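## Task

Move the yellow sponge onto the coffee table located in the adjoining room. The robot must not tip over or finish leaning, or the task fails. The sponge must rest there by itself at the end, not be held in place by the robot.

## Robot and tools

ROBOT. A simulated Hello Robot Stretch 3 with a single arm: a two-wheeled base (0.33 m long, 0.34 m wide), a lift sliding on a mast, and a telescoping arm that reaches out to the robot's RIGHT side. The base cannot strafe, so to shift the gripper forward or back you drive the base. Turning in place pivots about the point between the drive wheels, 0.05 m behind the front edge. Stowed (arm in, wrist folded) the robot sweeps a 0.28 m radius circle when turning; an unfolded level wrist reaches past it. A loose object may occasionally get nudged by something external.

FRAMES. Base frame: origin on the floor between the drive wheels, x forward, y left, z up. hand_pose is reported in it, at the point where closed fingertips meet; with wrist joints at zero its x points up, y back along the arm toward the mast, z toward the rear. Odometry frame = base frame at scene start; heading is positive leftward, -3.142 to 3.142.

TOOL execute_actions. Arguments: "actions" (a list holding one action, or empty to just read state and images) and optional "cameras" (list from head_camera, nav_camera, wrist_camera, all; omitted, null or ["all"] gives all, [] gives none). One action may contain:
- "base": exactly one command, relative to where the base last reported itself. {"translate_m": d} is a straight drive offset in metres, forward positive, range -1 to 1. {"rotate_rad": d} is an in-place turn offset in radians, counter-clockwise (left) positive, range -3.2 to 3.2.
- "joints": a dict of absolute targets by joint name (not offsets): lift_m 0 to 1.1 m (arm height); arm_m 0 to 0.52 m (extension); wrist_yaw_rad -1.345 to 4.42 (0 along the arm, positive toward the front, 3.0 folded over the base); wrist_pitch_rad -1.57 to 0.451 (0 level, negative tips fingertips down); wrist_roll_rad -2.911 to 2.911 (0 fingers side by side); gripper_m -0.089 to 0.179 (larger is wider; the real fingertip gap is smaller than the value, by about 0.007 nearly shut to 0.025 fully open, and zero below 0.007); head_pan_rad -3.953 to 1.73 (0 forward, positive left, -1.57 looks along the arm); head_tilt_rad -1.53 to 0.419 (0 level, negative down).
- "contact_limits": {"arm_m": effort percent 1 to 100}; the arm halts with contact_stop once its effort reaches that level (negative when retracting). Lower is softer but too low stops immediately; it also caps holding force until the next action.
Motions in one action start together and may finish separately; each action lasts at most 15 s. Omitted joints or base may keep pushing toward an old target. Unknown keys or out-of-range numbers reject the whole call with no motion. If a result reports a stop, later calls in the same reply are skipped.

TOOL wait: {"seconds": 0 to 10}; commands nothing, returns state and images. TOOL zoom_image: {"camera": name, "region": [x0, y0, x1, y1]} in pixels of that camera's latest full image, top-left origin, at most 504x504. TOOL finished_scene: {"scene": current scene number}; ends the scene irreversibly and reports success plus the next task. The goal must already hold and remain held. Replying without any tool call ends everything.

RESULTS. base_status and joint_status say how each motion ended: done (for the base, wheels turned the full amount even if slipping), off_target (resting short, possibly still pushing), contact_stop, time_out, torque_fault; after the last three the target is dropped. on_its_own covers uncommanded parts; "held at" is the held target, not the actual position. motor_effort is percent of max, positive toward higher values, peak in brackets; readings carry fixed bias and noise. Effort at rest outside its normal range suggests pushing or carrying. Positive wheel effort drives forward. base_odometry counts wheel turns only; turned_by_wheels and turned_by_imu give turn since last result; base_tilt (degrees, forward/right positive) has up to ~4 degrees fixed error. lidar_m: 12 distances from the base origin, 30-degree sectors, 1st straight ahead then counter-clockwise (4th left, 7th back, 10th right), "-" for nothing; scan plane 0.17 m high, so table legs not tops; range 0.15 to 12 m; misses clear objects and thin legs; mast and low lift can hide sectors 5, 6, 9, 10. wrist_depth_mm and head_depth_mm: 7x7 median depth grids (45-1000 mm and 280-4000 mm; head grid matches the sideways image). Camera calibration lines give K and T_world_to_cam (base frame to camera), with small per-scene errors; head_camera and nav_camera move with the head joints, wrist_camera with the gripper.

SPEED. Full base speed (0.30 m/s, 1.9 rad/s) only when stowed: lift_m under 0.30, arm_m under 0.03, wrist_yaw_rad over 2.54; otherwise 0.10 m/s and 0.63 rad/s.

GRIPPING. Close to a gripper_m below the object's width (lower squeezes more); release by opening at least 0.02 above the touch value. Neither the reading nor done confirms a grasp. Excess squeeze triggers a stall guard that weakens the grip; send a new value to re-squeeze.

STOPS AND SLACK. Arm and lift halt on firm contact and go slack until recommanded; a slack lift can sink under load, keep pressing, or be pushed up by fingers closing on a surface. Base, wrist and head have no contact stop and keep pushing. A wrist servo pushed hard for several seconds switches off for 10 s (torque_fault) and goes limp.

SELF-COLLISION. Fold (wrist_yaw_rad 3.0) or unfold only with lift_m 0.32 to 0.95, wrist_pitch_rad -0.4, wrist_roll_rad near 0; once folded, lift may drop to 0.25. With wrist_yaw_rad below -0.4 keep wrist_pitch_rad at -0.5 or lower.

AVOID. Pushing the arm into something rigid with the gripper above roughly 0.45 m can tip the robot; raising the contact limit or pushing again after a contact_stop makes it worse. Don't drive while holding, hooking or pressing something fixed. Snagging furniture, especially reversing, can tip it: back out in small steps, free the gripper, and lower lift_m near 0.2 if still leaning. Avoid drops, slams, hard hits and heavy pushes. The simulation runs while you compose replies; the robot holds its last command meanwhile.

Each tool is called by a JSON object that holds its "name" and its "arguments", one argument or row to a line.

## Session

{"name": "execute_actions", "arguments": {
  "actions": []
}}

Scene clock: 0.00 s.
base_odometry: x=+0.000 y=+0.000 heading=+0.000 (m, m, rad; odometry frame)
turned_by_wheels: +0.000 (rad since the last result)
turned_by_imu: +0.000 (rad since the last result)
base_tilt: forward=+0.8 right=-0.6 (deg)
lidar_m: 2.31 1.49 1.27 0.88 0.67 0.65 0.68 0.84 0.82 0.86 1.22 3.09
head_depth_mm: 1952 2925 2983 2980 3004 2956 2224 / 1948 2903 3209 3168 3198 3161 2225 / 1920 2902 3383 3388 3429 3323 2237 / 1934 2894 3081 3099 3072 3012 2249 / 1922 2550 2626 2635 2622 2615 2252 / 1936 2328 2310 2292 2308 2294 2201 / 1929 2044 2058 2030 2055 1991 2030
base_status: not commanded
joint_positions: lift_m=+0.398 arm_m=-0.002 wrist_yaw_rad=+3.081 wrist_pitch_rad=-0.347 wrist_roll_rad=+0.002 gripper_m=+0.037 head_pan_rad=+0.012 head_tilt_rad=-0.022
joint_status: not commanded
motor_effort: left_wheel=+0 right_wheel=+1 lift_m=+18 arm_m=-1 wrist_yaw_rad=+1 wrist_pitch_rad=+6 wrist_roll_rad=+0 gripper_m=+0 head_pan_rad=+0 head_tilt_rad=+2 (%)
hand_pose: x=-0.0072 y=+0.0896 z=+0.4274 quat_wxyz=(+0.143, +0.700, +0.101, +0.692) (m; base frame)
wrist_depth_mm: 511 615 - - - - - / 528 639 - - - - - / 551 674 - - - - - / 565 721 - - - - - / 595 729 787 785 833 797 797 / 608 663 - 661 637 660 670 / 567 563 540 568 574 569 584
pictures: head_camera (sideways: a quarter turn clockwise sets it upright), nav_camera (sideways: a quarter turn counterclockwise sets it upright), wrist_camera
Images, in order (width x height): head_camera 896x504, nav_camera 672x504, wrist_camera 644x364.

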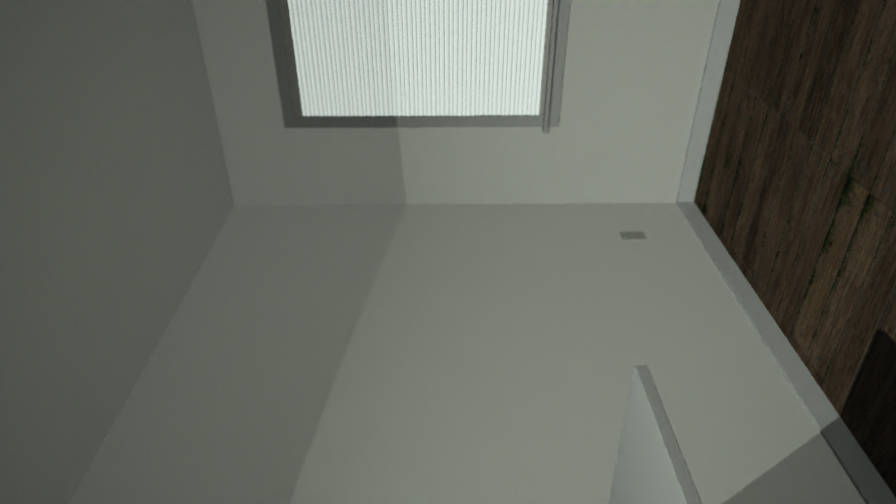

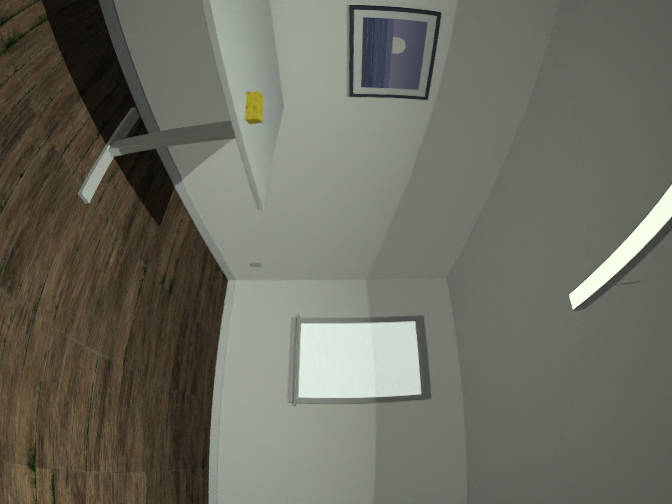

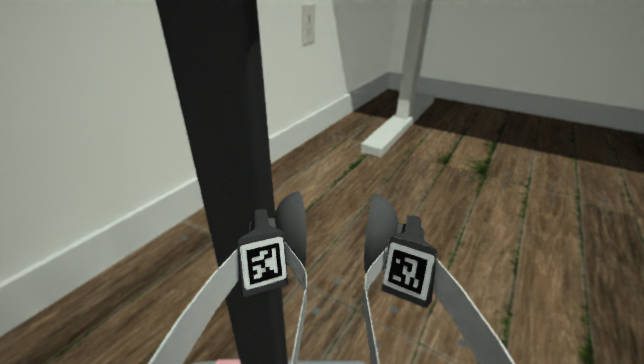

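{"name": "execute_actions", "arguments": {
  "actions": [
    {"joints":{"head_pan_rad":0.5,"head_tilt_rad":-0.35}}
  ],
  "cameras": ["head_camera"]
}}

{"name": "execute_actions", "arguments": {
  "actions": [
    {"joints":{"head_pan_rad":-1.6,"head_tilt_rad":-0.2}}
  ],
  "cameras": ["nav_camera"]
}}

Scene clock: 5.57 s.
base_odometry: x=+0.000 y=+0.000 heading=+0.000 (m, m, rad; odometry frame)
turned_by_wheels: +0.000 (rad since the last result)
turned_by_imu: -0.001 (rad since the last result)
base_tilt: forward=+0.7 right=-0.5 (deg)
lidar_m: 2.32 1.50 1.27 0.88 0.67 0.65 0.68 0.84 0.82 0.86 1.22 3.09
head_depth_mm: 2011 2171 2317 2500 2536 1879 1496 / 1888 2011 2133 2311 2431 1871 1497 / 1785 1903 1993 1446 2296 1807 1491 / 1679 1779 1863 1163 2125 1804 1494 / 1579 1669 1768 1193 1997 1899 1487 / 1500 1574 1661 1099 1896 1880 1496 / 1435 1510 1588 1100 1771 1828 1492
base_status: not commanded
joint_positions: lift_m=+0.398 arm_m=-0.002 wrist_yaw_rad=+3.081 wrist_pitch_rad=-0.347 wrist_roll_rad=+0.002 gripper_m=+0.037 head_pan_rad=+0.493 head_tilt_rad=-0.345
joint_status: all done
motor_effort: left_wheel=+0(0) right_wheel=+1(0) lift_m=+17(18) arm_m=-1(1) wrist_yaw_rad=+0(1) wrist_pitch_rad=+6(6) wrist_roll_rad=+0(0) gripper_m=+0(1) head_pan_rad=+4(29) head_tilt_rad=-2(31) (%)
hand_pose: x=-0.0072 y=+0.0896 z=+0.4274 quat_wxyz=(+0.143, +0.700, +0.101, +0.692) (m; base frame)
wrist_depth_mm: 509 607 - - - - - / 530 630 - - - - - / 553 685 - - - - - / 562 722 - 1000 985 - - / 605 733 790 800 833 812 819 / 608 658 - 650 627 673 678 / 560 572 552 572 563 585 574
pictures: head_camera (sideways: a quarter turn clockwise sets it upright)
camera_calibration (this result's frames):
head_camera: T_world_to_cam=[[-0.312379, -0.177952, -0.933141, 1.23136], [-0.486174, 0.873853, -0.0038935, 0.0104217], [0.816121, 0.452453, -0.359489, 0.416504], [0, 0, 0, 1]] pos_world=[0.0498013, 0.021568, 1.2988]
Images, in order (width x height): head_camera 896x504.

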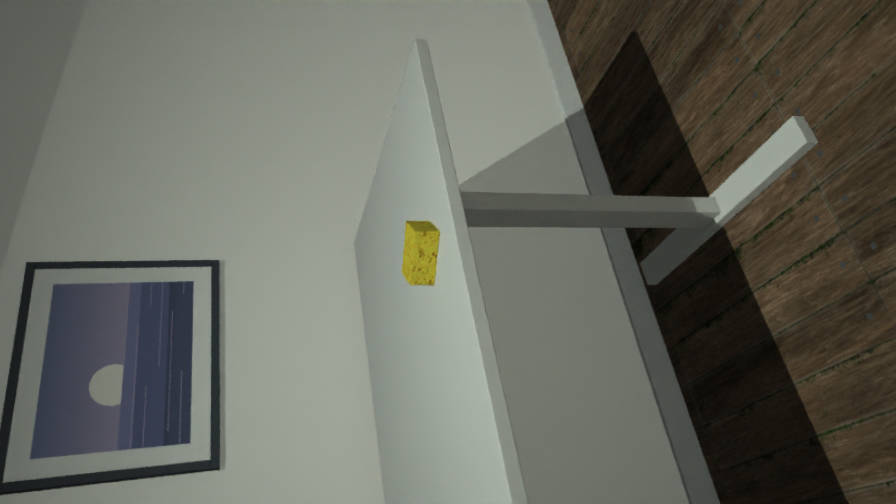

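Scene clock: 7.13 s.
base_odometry: x=+0.000 y=+0.000 heading=+0.000 (m, m, rad; odometry frame)
turned_by_wheels: +0.000 (rad since the last result)
turned_by_imu: +0.000 (rad since the last result)
base_tilt: forward=+0.7 right=-0.6 (deg)
lidar_m: 2.31 1.50 1.28 0.88 0.67 0.65 0.68 0.84 0.82 0.86 1.22 3.09
head_depth_mm: 706 726 749 771 797 829 859 / 740 766 792 816 845 877 909 / 783 808 839 867 901 938 975 / 831 859 890 925 970 1007 1045 / 883 916 953 995 1035 1077 1132 / 941 982 1023 1067 1113 1178 1230 / 1009 1054 1103 1158 1217 1285 1348
base_status: not commanded
joint_positions: lift_m=+0.398 arm_m=-0.002 wrist_yaw_rad=+3.081 wrist_pitch_rad=-0.347 wrist_roll_rad=+0.002 gripper_m=+0.037 head_pan_rad=-1.593 head_tilt_rad=-0.211
joint_status: all done
motor_effort: left_wheel=+0(0) right_wheel=+1(0) lift_m=+18(18) arm_m=-1(2) wrist_yaw_rad=+1(0) wrist_pitch_rad=+6(6) wrist_roll_rad=+1(0) gripper_m=+0(1) head_pan_rad=-4(39) head_tilt_rad=+6(23) (%)
hand_pose: x=-0.0072 y=+0.0896 z=+0.4274 quat_wxyz=(+0.143, +0.700, +0.101, +0.692) (m; base frame)
wrist_depth_mm: 510 605 - - - - - / 536 631 - - - - - / 551 678 - - - - - / 582 708 - - 993 - - / 597 722 785 791 859 811 806 / 618 662 - 682 642 680 681 / 565 569 553 564 563 573 576
pictures: nav_camera (sideways: a quarter turn counterclockwise sets it upright)
camera_calibration (this result's frames):
nav_camera: T_world_to_cam=[[-0.0279472, -0.206045, 0.978143, -1.22997], [-0.999158, 0.0351536, -0.0211426, 0.0861362], [-0.0300289, -0.977911, -0.206854, 0.229353], [0, 0, 0, 1]] pos_world=[0.0585768, -0.0321695, 1.25235]
Images, in order (width x height): nav_camera 672x504.

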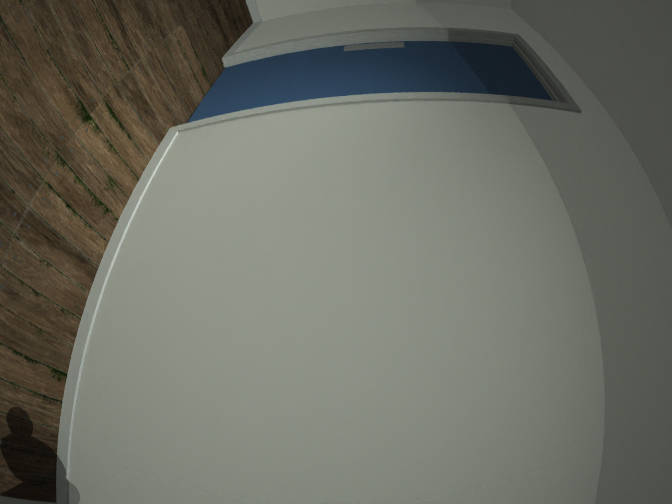

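{"name": "execute_actions", "arguments": {
  "actions": [
    {"base":{"rotate_rad":0.124},"joints":{"lift_m":0.28}}
  ],
  "cameras": []
}}

{"name": "execute_actions", "arguments": {
  "actions": [
    {"base":{"translate_m":0.685}}
  ],
  "cameras": []
}}

{"name": "execute_actions", "arguments": {
  "actions": [
    {"base":{"rotate_rad":2.424},"joints":{"head_tilt_rad":-0.5}}
  ],
  "cameras": []
}}

{"name": "execute_actions", "arguments": {
  "actions": [
    {"joints":{"lift_m":0.94,"wrist_pitch_rad":-0.4}}
  ],
  "cameras": []
}}

{"name": "execute_actions", "arguments": {
  "actions": [
    {"joints":{"lift_m":1.05,"wrist_yaw_rad":0,"gripper_m":0.15}}
  ],
  "cameras": ["head_camera","wrist_camera"]
}}

Scene clock: 26.10 s.
base_odometry: x=+0.000 y=+0.000 heading=+0.124 (m, m, rad; odometry frame)
turned_by_wheels: +0.124 (rad since the last result)
turned_by_imu: +0.123 (rad since the last result)
base_tilt: forward=+0.7 right=-0.5 (deg)
lidar_m: 2.09 1.50 1.28 0.80 0.65 0.65 0.72 0.82 0.82 0.90 1.42 3.10
head_depth_mm: 736 757 780 803 830 855 888 / 787 810 836 863 894 919 957 / 844 874 901 931 966 1002 1041 / 903 940 970 1015 1056 1096 1146 / 984 1020 1061 1112 1158 1213 1271 / 1071 1118 1166 1228 1285 1352 1423 / 1183 1240 1302 1380 1448 1532 1573
base_status: done
joint_positions: lift_m=+0.281 arm_m=-0.002 wrist_yaw_rad=+3.081 wrist_pitch_rad=-0.347 wrist_roll_rad=+0.002 gripper_m=+0.037 head_pan_rad=-1.593 head_tilt_rad=-0.211
joint_status: all done
motor_effort: left_wheel=-3(6) right_wheel=+2(5) lift_m=+7(15) arm_m=-1(0) wrist_yaw_rad=+0(0) wrist_pitch_rad=+6(6) wrist_roll_rad=+0(0) gripper_m=-1(1) head_pan_rad=-3(3) head_tilt_rad=+6(6) (%)
hand_pose: x=-0.0072 y=+0.0896 z=+0.3097 quat_wxyz=(+0.143, +0.700, +0.101, +0.692) (m; base frame)
wrist_depth_mm: 491 569 - 958 - - - / 517 601 - - - - - / 541 646 - - - - - / 558 661 - 779 794 794 775 / 577 624 621 617 658 631 633 / 510 511 - 538 502 528 524 / 452 - - - 445 444 444
pictures: none
No camera images: the call's "cameras" was empty. Leave "cameras" out to get every camera's image.

Scene clock: 30.13 s.
base_odometry: x=+0.680 y=+0.085 heading=+0.124 (m, m, rad; odometry frame)
turned_by_wheels: +0.000 (rad since the last result)
turned_by_imu: -0.002 (rad since the last result)
base_tilt: forward=+0.7 right=-0.6 (deg)
lidar_m: 1.56 0.87 1.27 1.19 1.18 1.17 1.29 1.26 1.25 1.38 2.15 2.59
head_depth_mm: 1143 1172 1205 1248 1288 1332 1377 / 1216 1258 1295 1333 1382 1434 1481 / 1299 1341 1390 1437 1499 1568 1585 / 1492 1540 1608 1653 1728 1805 1709 / 1611 1679 1747 1817 1895 1991 1714 / 1752 1828 1917 1999 2117 2161 1714 / 1868 1939 2035 2116 2229 2209 1722
base_status: done
joint_positions: lift_m=+0.281 arm_m=-0.002 wrist_yaw_rad=+3.081 wrist_pitch_rad=-0.347 wrist_roll_rad=+0.002 gripper_m=+0.037 head_pan_rad=-1.593 head_tilt_rad=-0.211
joint_status: not commanded
motor_effort: left_wheel=-2(7) right_wheel=+2(7) lift_m=+7(7) arm_m=+0(1) wrist_yaw_rad=+0(0) wrist_pitch_rad=+6(6) wrist_roll_rad=+0(0) gripper_m=-1(0) head_pan_rad=-4(3) head_tilt_rad=+6(6) (%)
hand_pose: x=-0.0072 y=+0.0896 z=+0.3097 quat_wxyz=(+0.143, +0.700, +0.101, +0.692) (m; base frame)
wrist_depth_mm: 869 - - - - - 934 / 925 - - - - - 992 / 919 - - - - - 980 / 755 768 - 772 774 787 799 / 615 621 628 622 645 632 630 / 514 516 - 537 493 529 526 / 450 - - - 443 454 447
pictures: none
No camera images: the call's "cameras" was empty. Leave "cameras" out to get every camera's image.

Scene clock: 32.80 s.
base_odometry: x=+0.680 y=+0.085 heading=+2.548 (m, m, rad; odometry frame)
turned_by_wheels: +2.424 (rad since the last result)
turned_by_imu: +2.411 (rad since the last result)
base_tilt: forward=+0.7 right=-0.5 (deg)
lidar_m: 1.17 1.20 1.31 1.25 1.28 1.80 2.59 1.88 0.87 1.27 1.30 1.19
head_depth_mm: 1077 1179 1238 749 593 1604 1323 / 1056 1170 1198 751 592 1152 1254 / 1052 1156 1211 752 592 1596 1326 / 1046 1147 1209 655 571 1608 1326 / 1031 1140 1201 753 570 1613 1329 / 1038 1132 1185 754 571 1599 1324 / 1039 1120 1177 756 572 1577 1326
base_status: done
joint_positions: lift_m=+0.281 arm_m=-0.002 wrist_yaw_rad=+3.081 wrist_pitch_rad=-0.347 wrist_roll_rad=+0.002 gripper_m=+0.037 head_pan_rad=-1.593 head_tilt_rad=-0.495
joint_status: all done
motor_effort: left_wheel=-2(8) right_wheel=+2(7) lift_m=+8(7) arm_m=-2(1) wrist_yaw_rad=+0(0) wrist_pitch_rad=+6(6) wrist_roll_rad=+0(0) gripper_m=+0(0) head_pan_rad=-3(2) head_tilt_rad=-3(27) (%)
hand_pose: x=-0.0072 y=+0.0896 z=+0.3097 quat_wxyz=(+0.143, +0.700, +0.101, +0.692) (m; base frame)
wrist_depth_mm: - - - - - - - / - - - - - - - / - - - - - - - / 762 758 - 767 783 790 794 / 619 621 631 620 649 629 637 / 510 518 - 532 501 515 520 / 451 - - - 449 449 449
pictures: none
No camera images: the call's "cameras" was empty. Leave "cameras" out to get every camera's image.

Scene clock: 39.63 s.
base_odometry: x=+0.680 y=+0.085 heading=+2.548 (m, m, rad; odometry frame)
turned_by_wheels: +0.000 (rad since the last result)
turned_by_imu: -0.001 (rad since the last result)
base_tilt: forward=+0.7 right=-0.5 (deg)
lidar_m: 1.17 1.21 1.31 1.25 1.28 1.80 2.59 1.88 0.87 1.27 1.30 1.19
head_depth_mm: 1075 1179 1228 748 591 - - / 1061 1167 1206 752 591 1472 - / 1046 1160 1213 752 593 1606 - / 1044 1147 1210 656 568 1610 - / 1038 1138 1199 756 570 1605 - / 1039 1131 1185 755 571 1592 - / 1041 1124 1178 757 571 1584 1336
base_status: not commanded
joint_positions: lift_m=+0.939 arm_m=-0.002 wrist_yaw_rad=+3.081 wrist_pitch_rad=-0.413 wrist_roll_rad=+0.002 gripper_m=+0.037 head_pan_rad=-1.593 head_tilt_rad=-0.495
joint_status: all done
motor_effort: left_wheel=-2(2) right_wheel=+2(2) lift_m=+28(29) arm_m=-1(2) wrist_yaw_rad=+1(0) wrist_pitch_rad=+5(5) wrist_roll_rad=+0(1) gripper_m=+0(1) head_pan_rad=-4(3) head_tilt_rad=-4(3) (%)
hand_pose: x=-0.0077 y=+0.0819 z=+0.9532 quat_wxyz=(+0.166, +0.696, +0.124, +0.687) (m; base frame)
wrist_depth_mm: - - - - - - - / - - - - - - - / - - - - - - - / - - - - - - - / - - - - - - - / - - - - - - - / - - - - - - -
pictures: none
No camera images: the call's "cameras" was empty. Leave "cameras" out to get every camera's image.

Scene clock: 42.17 s.
base_odometry: x=+0.680 y=+0.085 heading=+2.548 (m, m, rad; odometry frame)
turned_by_wheels: +0.000 (rad since the last result)
turned_by_imu: -0.001 (rad since the last result)
base_tilt: forward=+0.7 right=-0.5 (deg)
lidar_m: 1.17 1.20 1.31 1.25 1.29 1.81 2.59 1.88 0.87 1.27 1.30 1.19
head_depth_mm: 1074 1169 1232 - - - - / 1057 1168 1223 - - - - / 1049 1158 1216 - - - - / 1041 1146 1202 - - - 1328 / 1038 1135 1196 754 569 1595 1333 / 1038 1130 1189 756 571 1598 1333 / 1040 1124 1176 756 573 1580 1329
base_status: not commanded
joint_positions: lift_m=+1.049 arm_m=-0.002 wrist_yaw_rad=+0.003 wrist_pitch_rad=-0.413 wrist_roll_rad=+0.002 gripper_m=+0.150 head_pan_rad=-1.593 head_tilt_rad=-0.495
joint_status: all done
motor_effort: left_wheel=-2(2) right_wheel=+2(2) lift_m=+27(28) arm_m=-2(2) wrist_yaw_rad=-1(3) wrist_pitch_rad=+5(5) wrist_roll_rad=+0(1) gripper_m=+0(84) head_pan_rad=-3(3) head_tilt_rad=-3(3) (%)
hand_pose: x=-0.0208 y=-0.3678 z=+1.0630 quat_wxyz=(+0.692, +0.146, -0.692, -0.145) (m; base frame)
wrist_depth_mm: 940 938 921 903 922 930 933 / 669 689 666 685 701 703 - / 488 485 490 444 496 496 536 / 385 387 382 372 375 391 395 / 316 331 320 320 323 331 323 / - - - - - - - / - - - - - - -
pictures: head_camera (sideways: a quarter turn clockwise sets it upright), wrist_camera
camera_calibration (this result's frames):
head_camera: T_world_to_cam=[[0.00215983, 0.494033, -0.86944, 1.14634], [0.999972, -0.00724279, -0.0016314, -0.00158936], [-0.00710315, -0.869413, -0.494035, 0.596606], [0, 0, 0, 1]] pos_world=[0.0033512, -0.0476428, 1.29141]
wrist_camera: T_world_to_cam=[[-0.998306, -0.0511498, 0.0277235, -0.0617632], [-0.0529274, 0.600582, -0.797809, 1.09285], [0.0241575, -0.797925, -0.602272, 0.508549], [0, 0, 0, 1]] pos_world=[-0.0161021, -0.253723, 1.17988]
Images, in order (width x height): head_camera 896x504, wrist_camera 644x364.

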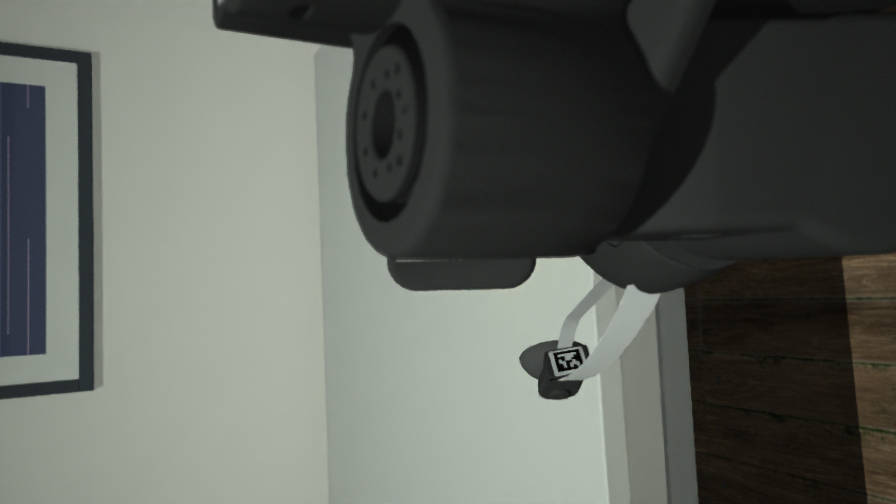

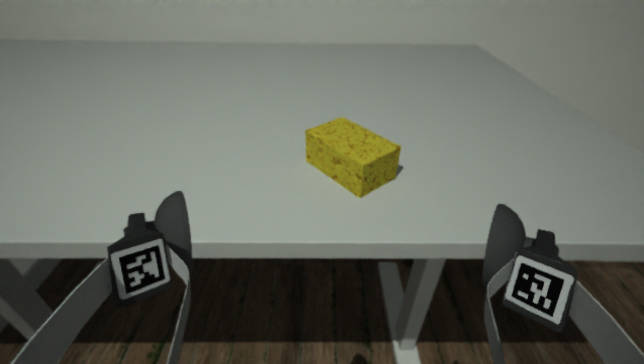

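{"name": "execute_actions", "arguments": {
  "actions": [
    {"base":{"translate_m":-0.015},"joints":{"arm_m":0.2,"gripper_m":0.179}}
  ],
  "cameras": []
}}

{"name": "execute_actions", "arguments": {
  "actions": [
    {"joints":{"lift_m":0.975}}
  ],
  "cameras": ["wrist_camera"]
}}

Scene clock: 51.53 s.
base_odometry: x=+0.692 y=+0.076 heading=+2.547 (m, m, rad; odometry frame)
turned_by_wheels: +0.000 (rad since the last result)
turned_by_imu: -0.001 (rad since the last result)
base_tilt: forward=+0.7 right=-0.5 (deg)
lidar_m: 1.19 1.22 1.32 1.25 1.29 1.80 2.57 1.88 0.86 1.27 1.30 1.20
head_depth_mm: 1084 1146 1251 710 591 1604 1317 / 1057 - - 696 591 1171 1254 / 1051 1128 - 680 593 1606 1322 / 1043 1135 - 621 586 1601 1326 / 1039 1140 1193 715 570 1612 1330 / 1032 1132 1182 756 571 1595 1323 / 1043 1120 1179 758 571 1572 1328
base_status: done
joint_positions: lift_m=+1.049 arm_m=+0.200 wrist_yaw_rad=+0.002 wrist_pitch_rad=-0.413 wrist_roll_rad=+0.002 gripper_m=+0.179 head_pan_rad=-1.593 head_tilt_rad=-0.495
joint_status: all done
motor_effort: left_wheel=-2(7) right_wheel=+2(3) lift_m=+27(27) arm_m=+5(6) wrist_yaw_rad=-1(2) wrist_pitch_rad=+5(5) wrist_roll_rad=+0(1) gripper_m=+0(84) head_pan_rad=-2(4) head_tilt_rad=-3(3) (%)
hand_pose: x=-0.0211 y=-0.5696 z=+1.0630 quat_wxyz=(+0.692, +0.146, -0.692, -0.145) (m; base frame)
wrist_depth_mm: 763 762 753 745 762 740 751 / 662 654 670 685 671 758 826 / 491 484 487 486 500 507 887 / 381 382 383 383 389 391 392 / 313 327 313 306 316 321 328 / 278 265 267 217 263 272 - / 229 234 234 197 224 236 229
pictures: none
No camera images: the call's "cameras" was empty. Leave "cameras" out to get every camera's image.

Scene clock: 53.03 s.
base_odometry: x=+0.692 y=+0.076 heading=+2.547 (m, m, rad; odometry frame)
turned_by_wheels: +0.000 (rad since the last result)
turned_by_imu: +0.000 (rad since the last result)
base_tilt: forward=+0.7 right=-0.5 (deg)
lidar_m: 1.19 1.22 1.31 1.25 1.28 1.80 2.57 1.88 0.86 1.27 1.30 1.20
head_depth_mm: 1087 1178 1266 - 592 1609 1314 / 1058 1170 1236 - 782 1172 1261 / 1050 1151 1221 - 1589 1607 1329 / 1044 1154 1208 - 606 1596 1319 / 1037 1139 1196 798 571 1608 1325 / 1035 1128 1185 757 571 1598 1325 / 1038 1124 1179 759 570 1582 1326
base_status: not commanded
joint_positions: lift_m=+0.976 arm_m=+0.200 wrist_yaw_rad=+0.002 wrist_pitch_rad=-0.413 wrist_roll_rad=+0.002 gripper_m=+0.179 head_pan_rad=-1.593 head_tilt_rad=-0.495
joint_status: all done
motor_effort: left_wheel=-3(3) right_wheel=+2(2) lift_m=+7(26) arm_m=+4(4) wrist_yaw_rad=-1(1) wrist_pitch_rad=+5(5) wrist_roll_rad=+0(0) gripper_m=+0(0) head_pan_rad=-2(2) head_tilt_rad=-3(3) (%)
hand_pose: x=-0.0211 y=-0.5696 z=+0.9894 quat_wxyz=(+0.692, +0.146, -0.692, -0.145) (m; base frame)
wrist_depth_mm: 716 751 741 727 733 729 747 / 458 456 460 464 479 473 522 / 328 327 333 335 335 338 343 / 260 259 252 187 263 263 266 / 214 220 206 159 160 217 220 / - 178 182 162 173 184 - / 157 159 158 158 159 160 156
pictures: wrist_camera
camera_calibration (this result's frames):
wrist_camera: T_world_to_cam=[[-0.998368, -0.0499228, 0.0277236, -0.0696238], [-0.0521892, 0.600647, -0.797809, 1.15536], [0.0231767, -0.797954, -0.602272, 0.303123], [0, 0, 0, 1]] pos_world=[-0.0162384, -0.455559, 1.10625]
Images, in order (width x height): wrist_camera 644x364.

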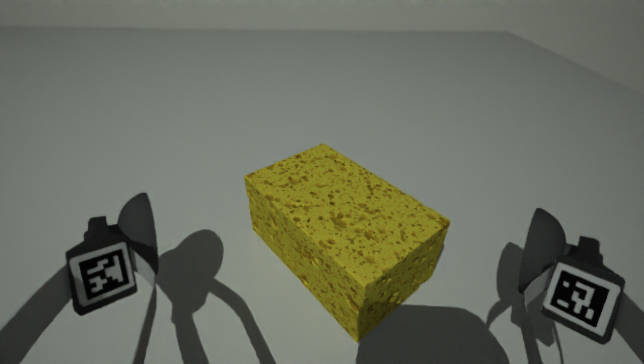

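{"name": "execute_actions", "arguments": {
  "actions": [
    {"joints":{"arm_m":0.225,"lift_m":0.968}}
  ],
  "cameras": []
}}

{"name": "execute_actions", "arguments": {
  "actions": [
    {"joints":{"gripper_m":0.03}}
  ],
  "cameras": ["wrist_camera"]
}}

Scene clock: 56.70 s.
base_odometry: x=+0.692 y=+0.076 heading=+2.547 (m, m, rad; odometry frame)
turned_by_wheels: +0.000 (rad since the last result)
turned_by_imu: -0.001 (rad since the last result)
base_tilt: forward=+0.6 right=-0.5 (deg)
lidar_m: 1.19 1.22 1.31 1.25 1.28 1.80 2.57 1.89 0.86 1.27 1.30 1.20
head_depth_mm: 1082 1175 1257 - 605 1595 1325 / 1058 1167 1237 - 566 1173 1260 / 1047 1156 1226 - 568 1603 1329 / 1047 1155 1211 - 581 1600 1332 / 1032 1132 1193 799 570 1624 1322 / 1037 1131 1183 756 571 1598 1325 / 1039 1118 1172 757 571 1584 1330
base_status: not commanded
joint_positions: lift_m=+0.969 arm_m=+0.225 wrist_yaw_rad=+0.002 wrist_pitch_rad=-0.413 wrist_roll_rad=+0.002 gripper_m=+0.179 head_pan_rad=-1.593 head_tilt_rad=-0.495
joint_status: all done
motor_effort: left_wheel=-2(3) right_wheel=+2(2) lift_m=+7(7) arm_m=+5(4) wrist_yaw_rad=-1(1) wrist_pitch_rad=+5(5) wrist_roll_rad=+0(0) gripper_m=-1(0) head_pan_rad=-3(4) head_tilt_rad=-3(3) (%)
hand_pose: x=-0.0211 y=-0.5946 z=+0.9824 quat_wxyz=(+0.692, +0.146, -0.692, -0.145) (m; base frame)
wrist_depth_mm: 682 718 714 718 698 700 733 / 430 431 434 439 445 450 451 / 314 316 318 318 325 323 326 / 247 248 248 174 249 251 257 / 204 212 193 143 144 206 211 / - 171 174 130 126 176 - / 150 151 151 141 145 152 149
pictures: none
No camera images: the call's "cameras" was empty. Leave "cameras" out to get every camera's image.

Scene clock: 58.67 s.
base_odometry: x=+0.692 y=+0.076 heading=+2.547 (m, m, rad; odometry frame)
turned_by_wheels: +0.000 (rad since the last result)
turned_by_imu: +0.000 (rad since the last result)
base_tilt: forward=+0.7 right=-0.5 (deg)
lidar_m: 1.19 1.22 1.31 1.25 1.28 1.80 2.57 1.89 0.86 1.27 1.30 1.20
head_depth_mm: 1083 1174 1260 - 605 1594 1317 / 1058 1164 1238 - 568 1171 1256 / 1048 1158 1232 - 568 1604 1327 / 1040 1146 1207 - 582 1612 1323 / 1038 1139 1200 754 571 1611 1326 / 1037 1132 1187 757 571 1599 1322 / 1039 1130 1176 759 572 1582 1329
base_status: not commanded
joint_positions: lift_m=+0.969 arm_m=+0.225 wrist_yaw_rad=+0.002 wrist_pitch_rad=-0.413 wrist_roll_rad=+0.002 gripper_m=+0.031 head_pan_rad=-1.593 head_tilt_rad=-0.495
joint_status: all done
motor_effort: left_wheel=-3(3) right_wheel=+2(2) lift_m=+7(7) arm_m=+4(4) wrist_yaw_rad=+0(1) wrist_pitch_rad=+5(5) wrist_roll_rad=+0(0) gripper_m=-16(91) head_pan_rad=-3(4) head_tilt_rad=-3(3) (%)
hand_pose: x=-0.0212 y=-0.5947 z=+0.9825 quat_wxyz=(+0.692, +0.146, -0.692, -0.145) (m; base frame)
wrist_depth_mm: 725 690 700 702 720 703 714 / 428 433 444 439 450 445 455 / 316 316 323 319 324 323 327 / 247 249 237 174 251 253 253 / 203 203 153 143 144 209 209 / 173 174 169 129 147 177 176 / 151 151 152 144 152 153 152
pictures: wrist_camera
camera_calibration (this result's frames):
wrist_camera: T_world_to_cam=[[-0.998389, -0.0494946, 0.027748, -0.0705479], [-0.0519412, 0.60032, -0.798071, 1.16498], [0.0228425, -0.798227, -0.601924, 0.278462], [0, 0, 0, 1]] pos_world=[-0.0162846, -0.480577, 1.09931]
Images, in order (width x height): wrist_camera 644x364.

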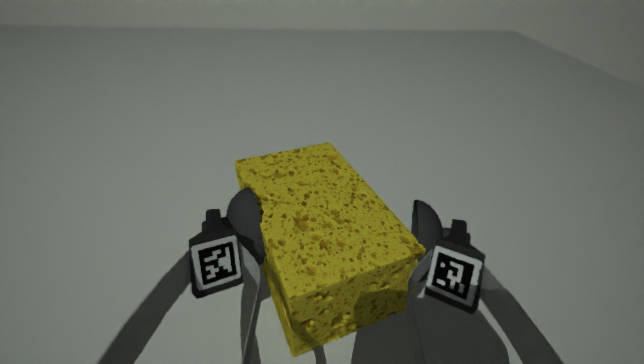

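Tighten, lift and retract.

{"name": "execute_actions", "arguments": {
  "actions": [
    {"joints":{"gripper_m":0.0}}
  ],
  "cameras": []
}}

{"name": "execute_actions", "arguments": {
  "actions": [
    {"joints":{"lift_m":1.05}}
  ],
  "cameras": []
}}

{"name": "execute_actions", "arguments": {
  "actions": [
    {"joints":{"arm_m":0.0,"head_pan_rad":1.7,"head_tilt_rad":-0.3}}
  ],
  "cameras": []
}}

{"name": "execute_actions", "arguments": {
  "actions": [
    {"joints":{"wrist_yaw_rad":3.0,"wrist_pitch_rad":-0.4,"lift_m":0.94}}
  ],
  "cameras": ["wrist_camera","nav_camera"]
}}

Scene clock: 65.30 s.
base_odometry: x=+0.692 y=+0.076 heading=+2.547 (m, m, rad; odometry frame)
turned_by_wheels: +0.000 (rad since the last result)
turned_by_imu: -0.001 (rad since the last result)
base_tilt: forward=+0.7 right=-0.5 (deg)
lidar_m: 1.19 1.22 1.31 1.25 1.28 1.80 2.57 1.88 0.86 1.27 1.30 1.20
head_depth_mm: 1079 1177 1251 - 603 1602 1326 / 1057 1166 1232 - 568 1171 1255 / 1050 1157 1228 - 569 1594 1330 / 1046 1144 1212 - 580 1608 1328 / 1032 1136 1195 753 571 1608 1322 / 1033 1133 1186 755 570 1589 1334 / 1042 1124 1184 756 572 1580 1329
base_status: not commanded
joint_positions: lift_m=+0.969 arm_m=+0.225 wrist_yaw_rad=+0.002 wrist_pitch_rad=-0.413 wrist_roll_rad=+0.002 gripper_m=+0.001 head_pan_rad=-1.593 head_tilt_rad=-0.495
joint_status: all done
motor_effort: left_wheel=-2(2) right_wheel=+2(2) lift_m=+7(8) arm_m=+4(4) wrist_yaw_rad=-1(1) wrist_pitch_rad=+5(5) wrist_roll_rad=+0(0) gripper_m=-25(97) head_pan_rad=-3(3) head_tilt_rad=-2(3) (%)
hand_pose: x=-0.0212 y=-0.5947 z=+0.9825 quat_wxyz=(+0.692, +0.146, -0.692, -0.145) (m; base frame)
wrist_depth_mm: 716 704 711 727 708 723 718 / 424 440 441 448 455 454 452 / 312 311 317 324 323 322 330 / 247 248 232 174 251 254 254 / 204 205 198 143 144 207 208 / 173 174 168 127 143 175 177 / 151 150 151 144 152 153 153
pictures: none
No camera images: the call's "cameras" was empty. Leave "cameras" out to get every camera's image.

Scene clock: 66.87 s.
base_odometry: x=+0.692 y=+0.076 heading=+2.547 (m, m, rad; odometry frame)
turned_by_wheels: +0.000 (rad since the last result)
turned_by_imu: +0.000 (rad since the last result)
base_tilt: forward=+0.7 right=-0.5 (deg)
lidar_m: 1.19 1.22 1.31 1.25 1.29 1.80 2.57 1.88 0.86 1.27 1.30 1.20
head_depth_mm: 1086 1144 1105 750 592 1603 1323 / 1061 - - 713 592 1176 1256 / 1051 1126 - 714 594 1611 1322 / 1042 1134 - 664 593 1604 1316 / 1035 1140 1197 751 571 1617 1333 / 1033 1129 1187 757 572 1598 1323 / 1038 1119 1174 758 571 1582 1330
base_status: not commanded
joint_positions: lift_m=+1.049 arm_m=+0.225 wrist_yaw_rad=+0.002 wrist_pitch_rad=-0.414 wrist_roll_rad=+0.002 gripper_m=+0.007 head_pan_rad=-1.593 head_tilt_rad=-0.495
joint_status: all done
on_its_own: gripper_m is held at +0.006, not at your +0.000, by its stall guard, which is still easing
motor_effort: left_wheel=-3(3) right_wheel=+2(2) lift_m=+27(28) arm_m=+4(4) wrist_yaw_rad=+0(1) wrist_pitch_rad=+5(5) wrist_roll_rad=+1(0) gripper_m=-22(25) head_pan_rad=-3(3) head_tilt_rad=-3(3) (%)
hand_pose: x=-0.0212 y=-0.5945 z=+1.0628 quat_wxyz=(+0.692, +0.146, -0.692, -0.145) (m; base frame)
wrist_depth_mm: 743 720 739 724 726 731 724 / 671 661 676 670 685 765 801 / 484 478 494 488 497 496 845 / 379 381 363 176 390 384 393 / 314 314 302 143 145 319 321 / 265 268 253 127 144 271 271 / 230 232 233 148 234 234 236
pictures: none
No camera images: the call's "cameras" was empty. Leave "cameras" out to get every camera's image.

Scene clock: 69.77 s.
base_odometry: x=+0.692 y=+0.076 heading=+2.547 (m, m, rad; odometry frame)
turned_by_wheels: +0.000 (rad since the last result)
turned_by_imu: -0.001 (rad since the last result)
base_tilt: forward=+0.7 right=-0.5 (deg)
lidar_m: 1.19 1.22 1.31 1.25 1.29 1.80 2.57 1.89 0.86 1.27 1.31 1.20
head_depth_mm: 1045 1105 1164 1227 1297 1388 1447 / 1057 1114 1173 1239 1317 1397 1460 / 1066 1123 1179 1255 1328 1415 1481 / 1074 1130 1190 1259 1337 1426 1490 / 1077 1135 1191 1273 1348 1449 1501 / 1086 1136 - - - - 1489 / 1097 1135 - - - - -
base_status: not commanded
joint_positions: lift_m=+1.049 arm_m=+0.000 wrist_yaw_rad=+0.002 wrist_pitch_rad=-0.414 wrist_roll_rad=+0.002 gripper_m=+0.013 head_pan_rad=+1.693 head_tilt_rad=-0.310
joint_status: all done
on_its_own: gripper_m is held at +0.012, not at your +0.000, by its stall guard, which is not easing now
motor_effort: left_wheel=-3(3) right_wheel=+2(2) lift_m=+27(26) arm_m=-6(7) wrist_yaw_rad=-1(0) wrist_pitch_rad=+5(5) wrist_roll_rad=+0(0) gripper_m=-21(23) head_pan_rad=+3(38) head_tilt_rad=+5(26) (%)
hand_pose: x=-0.0212 y=-0.3701 z=+1.0628 quat_wxyz=(+0.692, +0.146, -0.692, -0.145) (m; base frame)
wrist_depth_mm: 946 941 936 909 913 949 942 / 664 667 674 681 694 685 - / 488 486 500 496 498 504 561 / 380 384 364 176 388 390 393 / 311 317 307 143 145 319 321 / - - - 126 144 - - / - - - 147 - - -
pictures: none
No camera images: the call's "cameras" was empty. Leave "cameras" out to get every camera's image.

Scene clock: 72.27 s.
base_odometry: x=+0.692 y=+0.076 heading=+2.548 (m, m, rad; odometry frame)
turned_by_wheels: +0.000 (rad since the last result)
turned_by_imu: -0.001 (rad since the last result)
base_tilt: forward=+0.7 right=-0.6 (deg)
lidar_m: 1.19 1.22 1.31 1.25 1.29 1.80 2.58 1.89 0.86 1.27 1.30 1.20
head_depth_mm: 1050 1104 1164 1225 1310 1382 1452 / 1063 1112 1176 1239 1315 1400 1470 / 1066 1124 1181 1242 1325 1410 1475 / 1072 1127 1192 1257 1334 1427 1490 / 1078 1141 1204 1271 1348 1432 1493 / 1085 1138 1208 1286 1370 1428 - / 1093 1150 1217 1284 1362 - -
base_status: not commanded
joint_positions: lift_m=+0.941 arm_m=+0.000 wrist_yaw_rad=+2.997 wrist_pitch_rad=-0.415 wrist_roll_rad=+0.002 gripper_m=+0.013 head_pan_rad=+1.693 head_tilt_rad=-0.310
joint_status: all done
on_its_own: gripper_m is held at +0.012, not at your +0.000, by its stall guard, which is not easing now
motor_effort: left_wheel=-2(3) right_wheel=+2(2) lift_m=+7(25) arm_m=-5(6) wrist_yaw_rad=+2(3) wrist_pitch_rad=+6(6) wrist_roll_rad=+0(0) gripper_m=-21(21) head_pan_rad=+2(3) head_tilt_rad=+5(5) (%)
hand_pose: x=+0.0112 y=+0.0772 z=+0.9541 quat_wxyz=(+0.196, +0.701, +0.095, +0.679) (m; base frame)
wrist_depth_mm: - - - - - - - / - - - - - - - / - - - - - - - / - - 182 176 - - - / - - - 143 144 - - / - - - 128 143 - - / - - - 148 - - -
pictures: nav_camera (sideways: a quarter turn counterclockwise sets it upright), wrist_camera
camera_calibration (this result's frames):
nav_camera: T_world_to_cam=[[-0.0135254, 0.302534, 0.953042, -1.19725], [0.994103, 0.106628, -0.01974, 0.0721486], [-0.107593, 0.947155, -0.302193, 0.353914], [0, 0, 0, 1]] pos_world=[-0.0498377, 0.0193054, 1.24941]
wrist_camera: T_world_to_cam=[[0.994943, -0.096557, 0.0276677, -0.0227851], [-0.0363439, -0.602872, -0.79701, 0.832353], [0.0936369, 0.791974, -0.603332, 0.67472], [0, 0, 0, 1]] pos_world=[-0.010258, -0.0347586, 1.0711]
Images, in order (width x height): nav_camera 672x504, wrist_camera 644x364.

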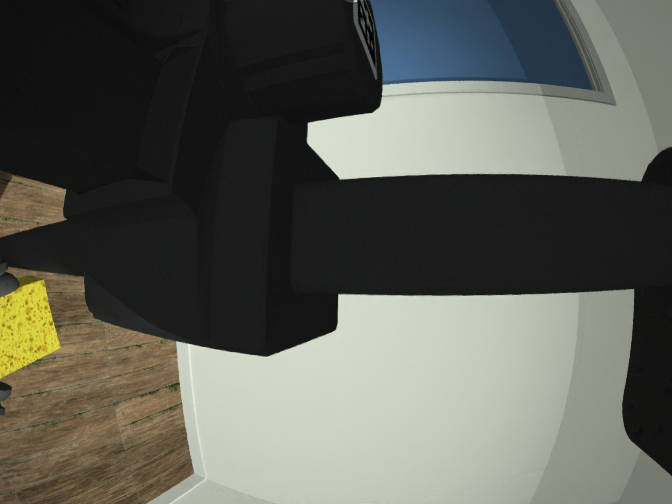

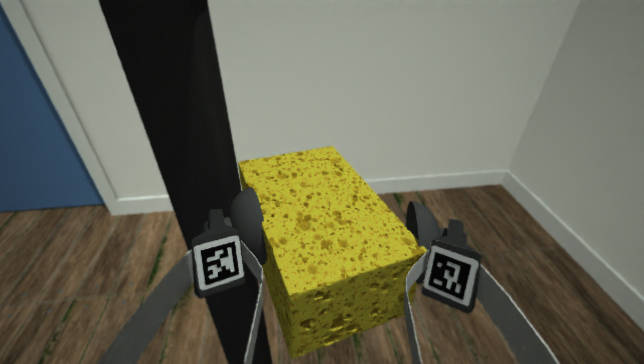

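{"name": "execute_actions", "arguments": {
  "actions": [
    {"base":{"translate_m":-0.6},"joints":{"lift_m":0.28}}
  ],
  "cameras": []
}}

{"name": "execute_actions", "arguments": {
  "actions": [
    {"base":{"translate_m":-0.7},"joints":{"head_pan_rad":0}}
  ],
  "cameras": []
}}

{"name": "execute_actions", "arguments": {
  "actions": [
    {"base":{"rotate_rad":1.571}}
  ],
  "cameras": ["nav_camera"]
}}

Scene clock: 86.03 s.
base_odometry: x=+1.189 y=-0.260 heading=+2.547 (m, m, rad; odometry frame)
turned_by_wheels: +0.000 (rad since the last result)
turned_by_imu: -0.001 (rad since the last result)
base_tilt: forward=+0.6 right=-0.6 (deg)
lidar_m: 1.78 1.82 1.29 1.22 1.33 1.66 1.98 1.92 1.36 1.29 0.88 1.71
head_depth_mm: 1031 1080 1136 1206 1275 1361 1439 / 1036 1089 1149 1211 1289 1371 1445 / 1046 1094 1164 1222 1300 1385 1455 / 1052 1109 1167 1228 1304 1400 1466 / 1058 1104 1174 1244 1325 1433 1473 / 1126 1184 1263 1328 1413 1506 1543 / 1140 1197 1263 1332 1411 1507 -
base_status: done
joint_positions: lift_m=+0.281 arm_m=+0.000 wrist_yaw_rad=+2.998 wrist_pitch_rad=-0.415 wrist_roll_rad=+0.002 gripper_m=+0.013 head_pan_rad=+1.693 head_tilt_rad=-0.310
joint_status: all done
on_its_own: gripper_m is held at +0.012, not at your +0.000, by its stall guard, which is not easing now
motor_effort: left_wheel=-2(9) right_wheel=+2(6) lift_m=+7(8) arm_m=-5(5) wrist_yaw_rad=+1(2) wrist_pitch_rad=+6(6) wrist_roll_rad=+0(0) gripper_m=-21(20) head_pan_rad=+3(4) head_tilt_rad=+5(6) (%)
hand_pose: x=+0.0109 y=+0.0772 z=+0.2939 quat_wxyz=(+0.196, +0.701, +0.096, +0.679) (m; base frame)
wrist_depth_mm: - - - - - - - / - - - - - - - / 871 868 874 894 883 904 897 / 670 690 182 177 694 692 706 / 564 567 - 142 144 560 570 / 475 512 - 127 144 488 485 / - - - 139 419 417 421
pictures: none
No camera images: the call's "cameras" was empty. Leave "cameras" out to get every camera's image.

Scene clock: 90.07 s.
base_odometry: x=+1.769 y=-0.652 heading=+2.547 (m, m, rad; odometry frame)
turned_by_wheels: +0.000 (rad since the last result)
turned_by_imu: +0.000 (rad since the last result)
base_tilt: forward=+0.7 right=-0.6 (deg)
lidar_m: 2.48 1.77 1.26 1.27 1.30 1.34 1.28 1.31 1.39 1.32 1.36 1.29
head_depth_mm: 2187 2292 2389 2293 2441 1979 1544 / 2158 2285 2388 2555 2632 1960 1535 / 2185 2264 2393 2519 2629 1973 1541 / 2153 2247 2373 2524 2595 1966 1548 / 2140 2271 2370 2525 2579 1981 1547 / 2125 2260 2369 2490 2596 1995 1529 / 2119 2237 2352 2483 2574 1981 1552
base_status: done
joint_positions: lift_m=+0.281 arm_m=+0.000 wrist_yaw_rad=+2.998 wrist_pitch_rad=-0.415 wrist_roll_rad=+0.002 gripper_m=+0.013 head_pan_rad=+0.007 head_tilt_rad=-0.309
joint_status: all done
on_its_own: gripper_m is held at +0.012, not at your +0.000, by its stall guard, which is not easing now
motor_effort: left_wheel=-2(10) right_wheel=+2(7) lift_m=+7(7) arm_m=-6(5) wrist_yaw_rad=+1(2) wrist_pitch_rad=+6(6) wrist_roll_rad=+0(0) gripper_m=-21(21) head_pan_rad=-3(40) head_tilt_rad=+5(6) (%)
hand_pose: x=+0.0109 y=+0.0772 z=+0.2939 quat_wxyz=(+0.196, +0.701, +0.096, +0.679) (m; base frame)
wrist_depth_mm: - - - - - - - / - - - - - - - / 881 868 893 870 898 893 897 / 686 698 181 177 702 694 693 / 566 555 - 143 145 578 572 / 481 514 - 127 143 490 483 / - - - 139 417 416 423
pictures: none
No camera images: the call's "cameras" was empty. Leave "cameras" out to get every camera's image.

Scene clock: 92.27 s.
base_odometry: x=+1.769 y=-0.652 heading=-2.165 (m, m, rad; odometry frame)
turned_by_wheels: +1.571 (rad since the last result)
turned_by_imu: +1.561 (rad since the last result)
base_tilt: forward=+0.7 right=-0.6 (deg)
lidar_m: 1.27 1.27 1.35 1.28 1.31 1.40 1.32 1.36 1.29 2.48 1.80 1.26
head_depth_mm: 1074 1117 1154 1214 1295 1372 1449 / 1097 1145 1222 1279 1367 1445 1486 / 1090 1140 1206 1280 1355 1447 1501 / 1079 1143 1199 1270 1346 1438 1496 / 1074 1132 1190 1266 1338 1431 1496 / 1072 1128 1188 1254 1327 1420 1482 / 1068 1120 1178 1246 1312 1383 1460
base_status: done
joint_positions: lift_m=+0.281 arm_m=+0.000 wrist_yaw_rad=+2.998 wrist_pitch_rad=-0.415 wrist_roll_rad=+0.002 gripper_m=+0.013 head_pan_rad=+0.007 head_tilt_rad=-0.309
joint_status: not commanded
on_its_own: gripper_m is held at +0.012, not at your +0.000, by its stall guard, which is not easing now
motor_effort: left_wheel=-2(8) right_wheel=+2(6) lift_m=+7(8) arm_m=-5(6) wrist_yaw_rad=+2(2) wrist_pitch_rad=+6(6) wrist_roll_rad=+0(0) gripper_m=-20(21) head_pan_rad=-3(4) head_tilt_rad=+4(5) (%)
hand_pose: x=+0.0109 y=+0.0771 z=+0.2939 quat_wxyz=(+0.196, +0.701, +0.096, +0.679) (m; base frame)
wrist_depth_mm: - - - - - - - / - - - - - - - / 872 866 890 873 881 927 904 / 671 676 182 177 699 706 714 / 565 556 - 142 144 573 573 / 475 510 - 127 144 491 492 / - - - 139 416 425 423
pictures: nav_camera (sideways: a quarter turn counterclockwise sets it upright)
camera_calibration (this result's frames):
nav_camera: T_world_to_cam=[[0.301274, -0.02134, 0.953299, -1.19951], [-0.00831335, -0.99977, -0.019753, 0.0782803], [0.953502, -0.00197407, -0.301382, 0.346386], [0, 0, 0, 1]] pos_world=[0.031751, 0.0533486, 1.24943]
Images, in order (width x height): nav_camera 672x504.

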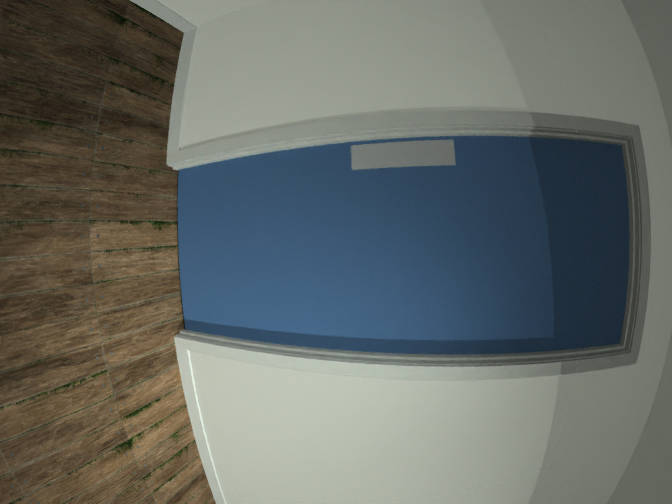

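A closed push door (hinge on the right). Drive up and push gently with the base.

{"name": "execute_actions", "arguments": {
  "actions": [
    {"base":{"translate_m":1.0}}
  ],
  "cameras": []
}}

{"name": "execute_actions", "arguments": {
  "actions": [
    {"base":{"translate_m":0.5},"joints":{"lift_m":0.31}}
  ],
  "cameras": ["nav_camera"]
}}

Scene clock: 101.87 s.
base_odometry: x=+1.209 y=-1.480 heading=-2.165 (m, m, rad; odometry frame)
turned_by_wheels: +0.000 (rad since the last result)
turned_by_imu: -0.003 (rad since the last result)
base_tilt: forward=+0.7 right=-0.6 (deg)
lidar_m: 0.27 0.28 0.37 0.66 1.37 1.80 2.32 2.07 2.55 0.99 0.41 0.29
head_depth_mm: - - - - - - 288 / - - - - - - 287 / - - - - - - 286 / - - - - - - 285 / - - - - - - 284 / - - - - - - 283 / - - - - - - -
base_status: done
joint_positions: lift_m=+0.281 arm_m=+0.000 wrist_yaw_rad=+2.998 wrist_pitch_rad=-0.415 wrist_roll_rad=+0.002 gripper_m=+0.013 head_pan_rad=+0.007 head_tilt_rad=-0.309
joint_status: not commanded
on_its_own: gripper_m is held at +0.012, not at your +0.000, by its stall guard, which is not easing now
motor_effort: left_wheel=-2(6) right_wheel=+2(7) lift_m=+7(7) arm_m=-6(6) wrist_yaw_rad=+2(2) wrist_pitch_rad=+6(6) wrist_roll_rad=+0(0) gripper_m=-21(21) head_pan_rad=-2(3) head_tilt_rad=+5(5) (%)
hand_pose: x=+0.0109 y=+0.0771 z=+0.2939 quat_wxyz=(+0.196, +0.701, +0.096, +0.679) (m; base frame)
wrist_depth_mm: - - - - 506 395 286 / - - - - 555 402 290 / 851 863 862 908 610 406 293 / 695 679 182 176 640 419 295 / 551 563 - 143 144 421 302 / 473 518 - 127 144 407 304 / - - - 140 420 409 310
pictures: none
No camera images: the call's "cameras" was empty. Leave "cameras" out to get every camera's image.

Scene clock: 108.00 s.
base_odometry: x=+0.929 y=-1.894 heading=-2.165 (m, m, rad; odometry frame)
turned_by_wheels: +0.000 (rad since the last result)
turned_by_imu: -0.054 (rad since the last result)
base_tilt: forward=+0.7 right=-0.5 (deg)
lidar_m: 1.96 1.99 1.47 1.05 0.72 1.77 2.80 2.50 0.32 0.30 0.31 0.41
head_depth_mm: 1755 1860 1953 2053 2165 1770 828 / 1749 1827 1951 2056 2171 2004 1554 / 1737 1818 1910 2027 2148 1993 1544 / 1709 1799 1885 1998 2117 1991 1559 / 1690 1773 1866 1970 2092 1987 1550 / 1674 1758 1861 1938 2081 2000 1554 / 1653 1730 1825 1929 2022 2002 1545
base_status: done
joint_positions: lift_m=+0.310 arm_m=+0.000 wrist_yaw_rad=+2.997 wrist_pitch_rad=-0.422 wrist_roll_rad=+0.002 gripper_m=+0.013 head_pan_rad=+0.004 head_tilt_rad=-0.301
joint_status: all done
on_its_own: gripper_m is held at +0.012, not at your +0.000, by its stall guard, which is not easing now
motor_effort: left_wheel=+1(57) right_wheel=+0(30) lift_m=+22(28) arm_m=+3(10) wrist_yaw_rad=+2(19) wrist_pitch_rad=+8(12) wrist_roll_rad=+0(0) gripper_m=-20(23) head_pan_rad=-3(4) head_tilt_rad=+1(4) (%)
hand_pose: x=+0.0110 y=+0.0770 z=+0.3215 quat_wxyz=(+0.198, +0.701, +0.098, +0.678) (m; base frame)
wrist_depth_mm: - - - - - - - / - 499 - - - - - / 945 561 939 960 941 945 965 / 714 660 186 176 743 730 741 / 597 611 - 143 144 598 614 / 517 523 - 129 147 523 522 / 453 - - 146 446 447 451
pictures: nav_camera (sideways: a quarter turn counterclockwise sets it upright)
camera_calibration (this result's frames):
nav_camera: T_world_to_cam=[[0.29336, -0.0221088, 0.955746, -1.20266], [-0.0105855, -0.999746, -0.0198775, 0.0784564], [0.955943, -0.00428583, -0.29352, 0.336139], [0, 0, 0, 1]] pos_world=[0.0323119, 0.0532879, 1.24966]
Images, in order (width x height): nav_camera 672x504.

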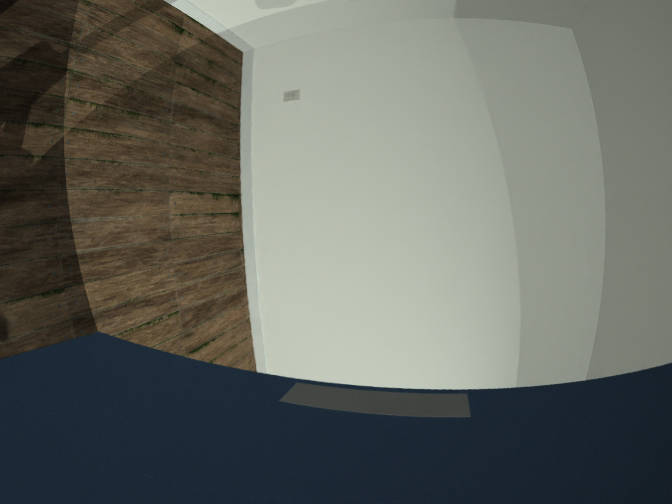

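{"name": "execute_actions", "arguments": {
  "actions": [
    {"base":{"translate_m":0.9},"joints":{"head_pan_rad":-1.5,"head_tilt_rad":-0.4}}
  ],
  "cameras": ["nav_camera"]
}}

{"name": "execute_actions", "arguments": {
  "actions": [
    {"joints":{"head_pan_rad":1.7}}
  ],
  "cameras": ["nav_camera"]
}}

Scene clock: 121.93 s.
base_odometry: x=+0.425 y=-2.640 heading=-2.165 (m, m, rad; odometry frame)
turned_by_wheels: +0.000 (rad since the last result)
turned_by_imu: -0.004 (rad since the last result)
base_tilt: forward=+0.7 right=-0.5 (deg)
lidar_m: 1.07 1.09 1.39 1.46 1.49 1.21 3.68 0.56 0.45 1.58 1.59 1.15
head_depth_mm: 1987 2128 2251 2440 2059 1768 1356 / 1986 2111 2244 2353 1994 1755 1427 / 1979 2115 2249 2354 1985 1781 1431 / 1976 2089 2249 2343 1985 1780 1422 / 1954 2072 2233 2331 1905 1775 1436 / 1953 2060 2220 2393 2350 1767 1431 / 1954 2071 2239 2385 2399 1797 1433
base_status: done
joint_positions: lift_m=+0.310 arm_m=+0.000 wrist_yaw_rad=+2.997 wrist_pitch_rad=-0.422 wrist_roll_rad=+0.002 gripper_m=+0.013 head_pan_rad=-1.493 head_tilt_rad=-0.395
joint_status: all done
on_its_own: gripper_m is held at +0.012, not at your +0.000, by its stall guard, which is not easing now
motor_effort: left_wheel=+1(5) right_wheel=-1(1) lift_m=+22(22) arm_m=+5(5) wrist_yaw_rad=+2(1) wrist_pitch_rad=+8(8) wrist_roll_rad=+0(0) gripper_m=-19(20) head_pan_rad=-5(39) head_tilt_rad=-3(13) (%)
hand_pose: x=+0.0110 y=+0.0770 z=+0.3215 quat_wxyz=(+0.198, +0.701, +0.098, +0.678) (m; base frame)
wrist_depth_mm: - - - - - - - / - - - - - - - / 936 910 919 931 936 972 966 / 723 718 188 176 740 746 746 / 585 607 - 144 144 608 615 / 510 524 - 129 146 527 523 / 457 - - 147 449 454 453
pictures: nav_camera (sideways: a quarter turn counterclockwise sets it upright)
camera_calibration (this result's frames):
nav_camera: T_world_to_cam=[[0.00641557, -0.38272, 0.923842, -1.15925], [-0.997964, -0.0610753, -0.0183713, 0.0825163], [0.063455, -0.921844, -0.382332, 0.457166], [0, 0, 0, 1]] pos_world=[0.0607761, -0.0171944, 1.24727]
Images, in order (width x height): nav_camera 672x504.

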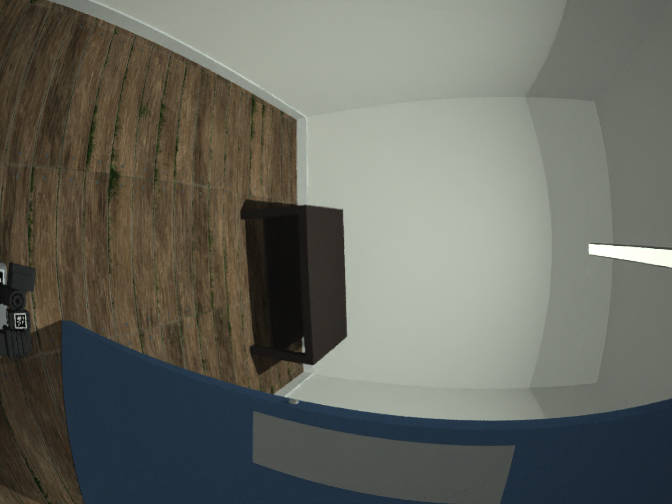

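Scene clock: 124.00 s.
base_odometry: x=+0.425 y=-2.640 heading=-2.165 (m, m, rad; odometry frame)
turned_by_wheels: +0.000 (rad since the last result)
turned_by_imu: +0.000 (rad since the last result)
base_tilt: forward=+0.7 right=-0.5 (deg)
lidar_m: 1.07 1.09 1.38 1.46 1.48 1.21 3.68 0.56 0.45 1.58 1.59 1.15
head_depth_mm: 1229 1315 1410 1514 1644 1723 1424 / 1232 1317 1410 1516 1643 1728 1426 / 1236 1315 1414 1522 1644 1727 1422 / 1244 1313 1420 1530 1654 1727 1428 / 1236 1322 1410 1526 1653 1719 1434 / 1240 1322 1413 1518 1652 1728 1428 / 1236 1322 1412 1518 1636 - -
base_status: not commanded
joint_positions: lift_m=+0.310 arm_m=+0.000 wrist_yaw_rad=+2.997 wrist_pitch_rad=-0.422 wrist_roll_rad=+0.002 gripper_m=+0.013 head_pan_rad=+1.693 head_tilt_rad=-0.395
joint_status: all done
on_its_own: gripper_m is held at +0.012, not at your +0.000, by its stall guard, which is not easing now
motor_effort: left_wheel=+1(1) right_wheel=+0(0) lift_m=+22(22) arm_m=+5(4) wrist_yaw_rad=+2(2) wrist_pitch_rad=+8(8) wrist_roll_rad=+0(0) gripper_m=-19(20) head_pan_rad=+4(38) head_tilt_rad=-2(3) (%)
hand_pose: x=+0.0110 y=+0.0770 z=+0.3215 quat_wxyz=(+0.198, +0.701, +0.098, +0.678) (m; base frame)
wrist_depth_mm: - - - - - - - / - - - - - - - / 948 913 917 899 936 941 953 / 728 711 187 176 737 730 745 / 608 612 - 144 145 603 614 / 513 526 - 129 148 522 521 / 454 - - 146 443 445 454
pictures: nav_camera (sideways: a quarter turn counterclockwise sets it upright)
camera_calibration (this result's frames):
nav_camera: T_world_to_cam=[[-0.0232416, 0.382067, 0.923842, -1.15907], [0.994312, 0.104907, -0.0183713, 0.0703634], [-0.103937, 0.918161, -0.382332, 0.458187], [0, 0, 0, 1]] pos_world=[-0.0492794, 0.0147731, 1.24727]
Images, in order (width x height): nav_camera 672x504.

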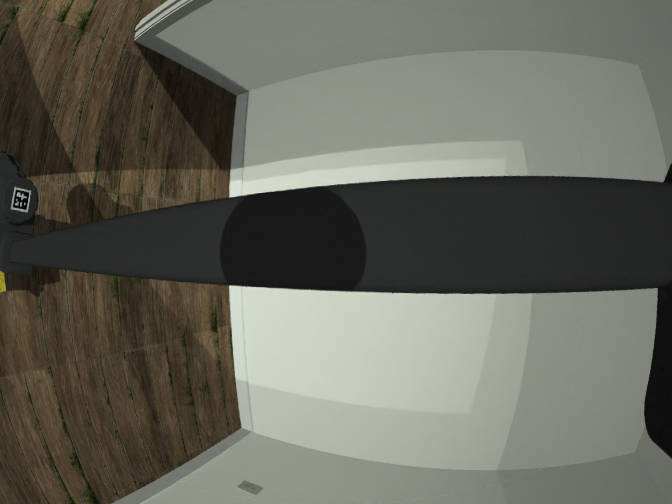

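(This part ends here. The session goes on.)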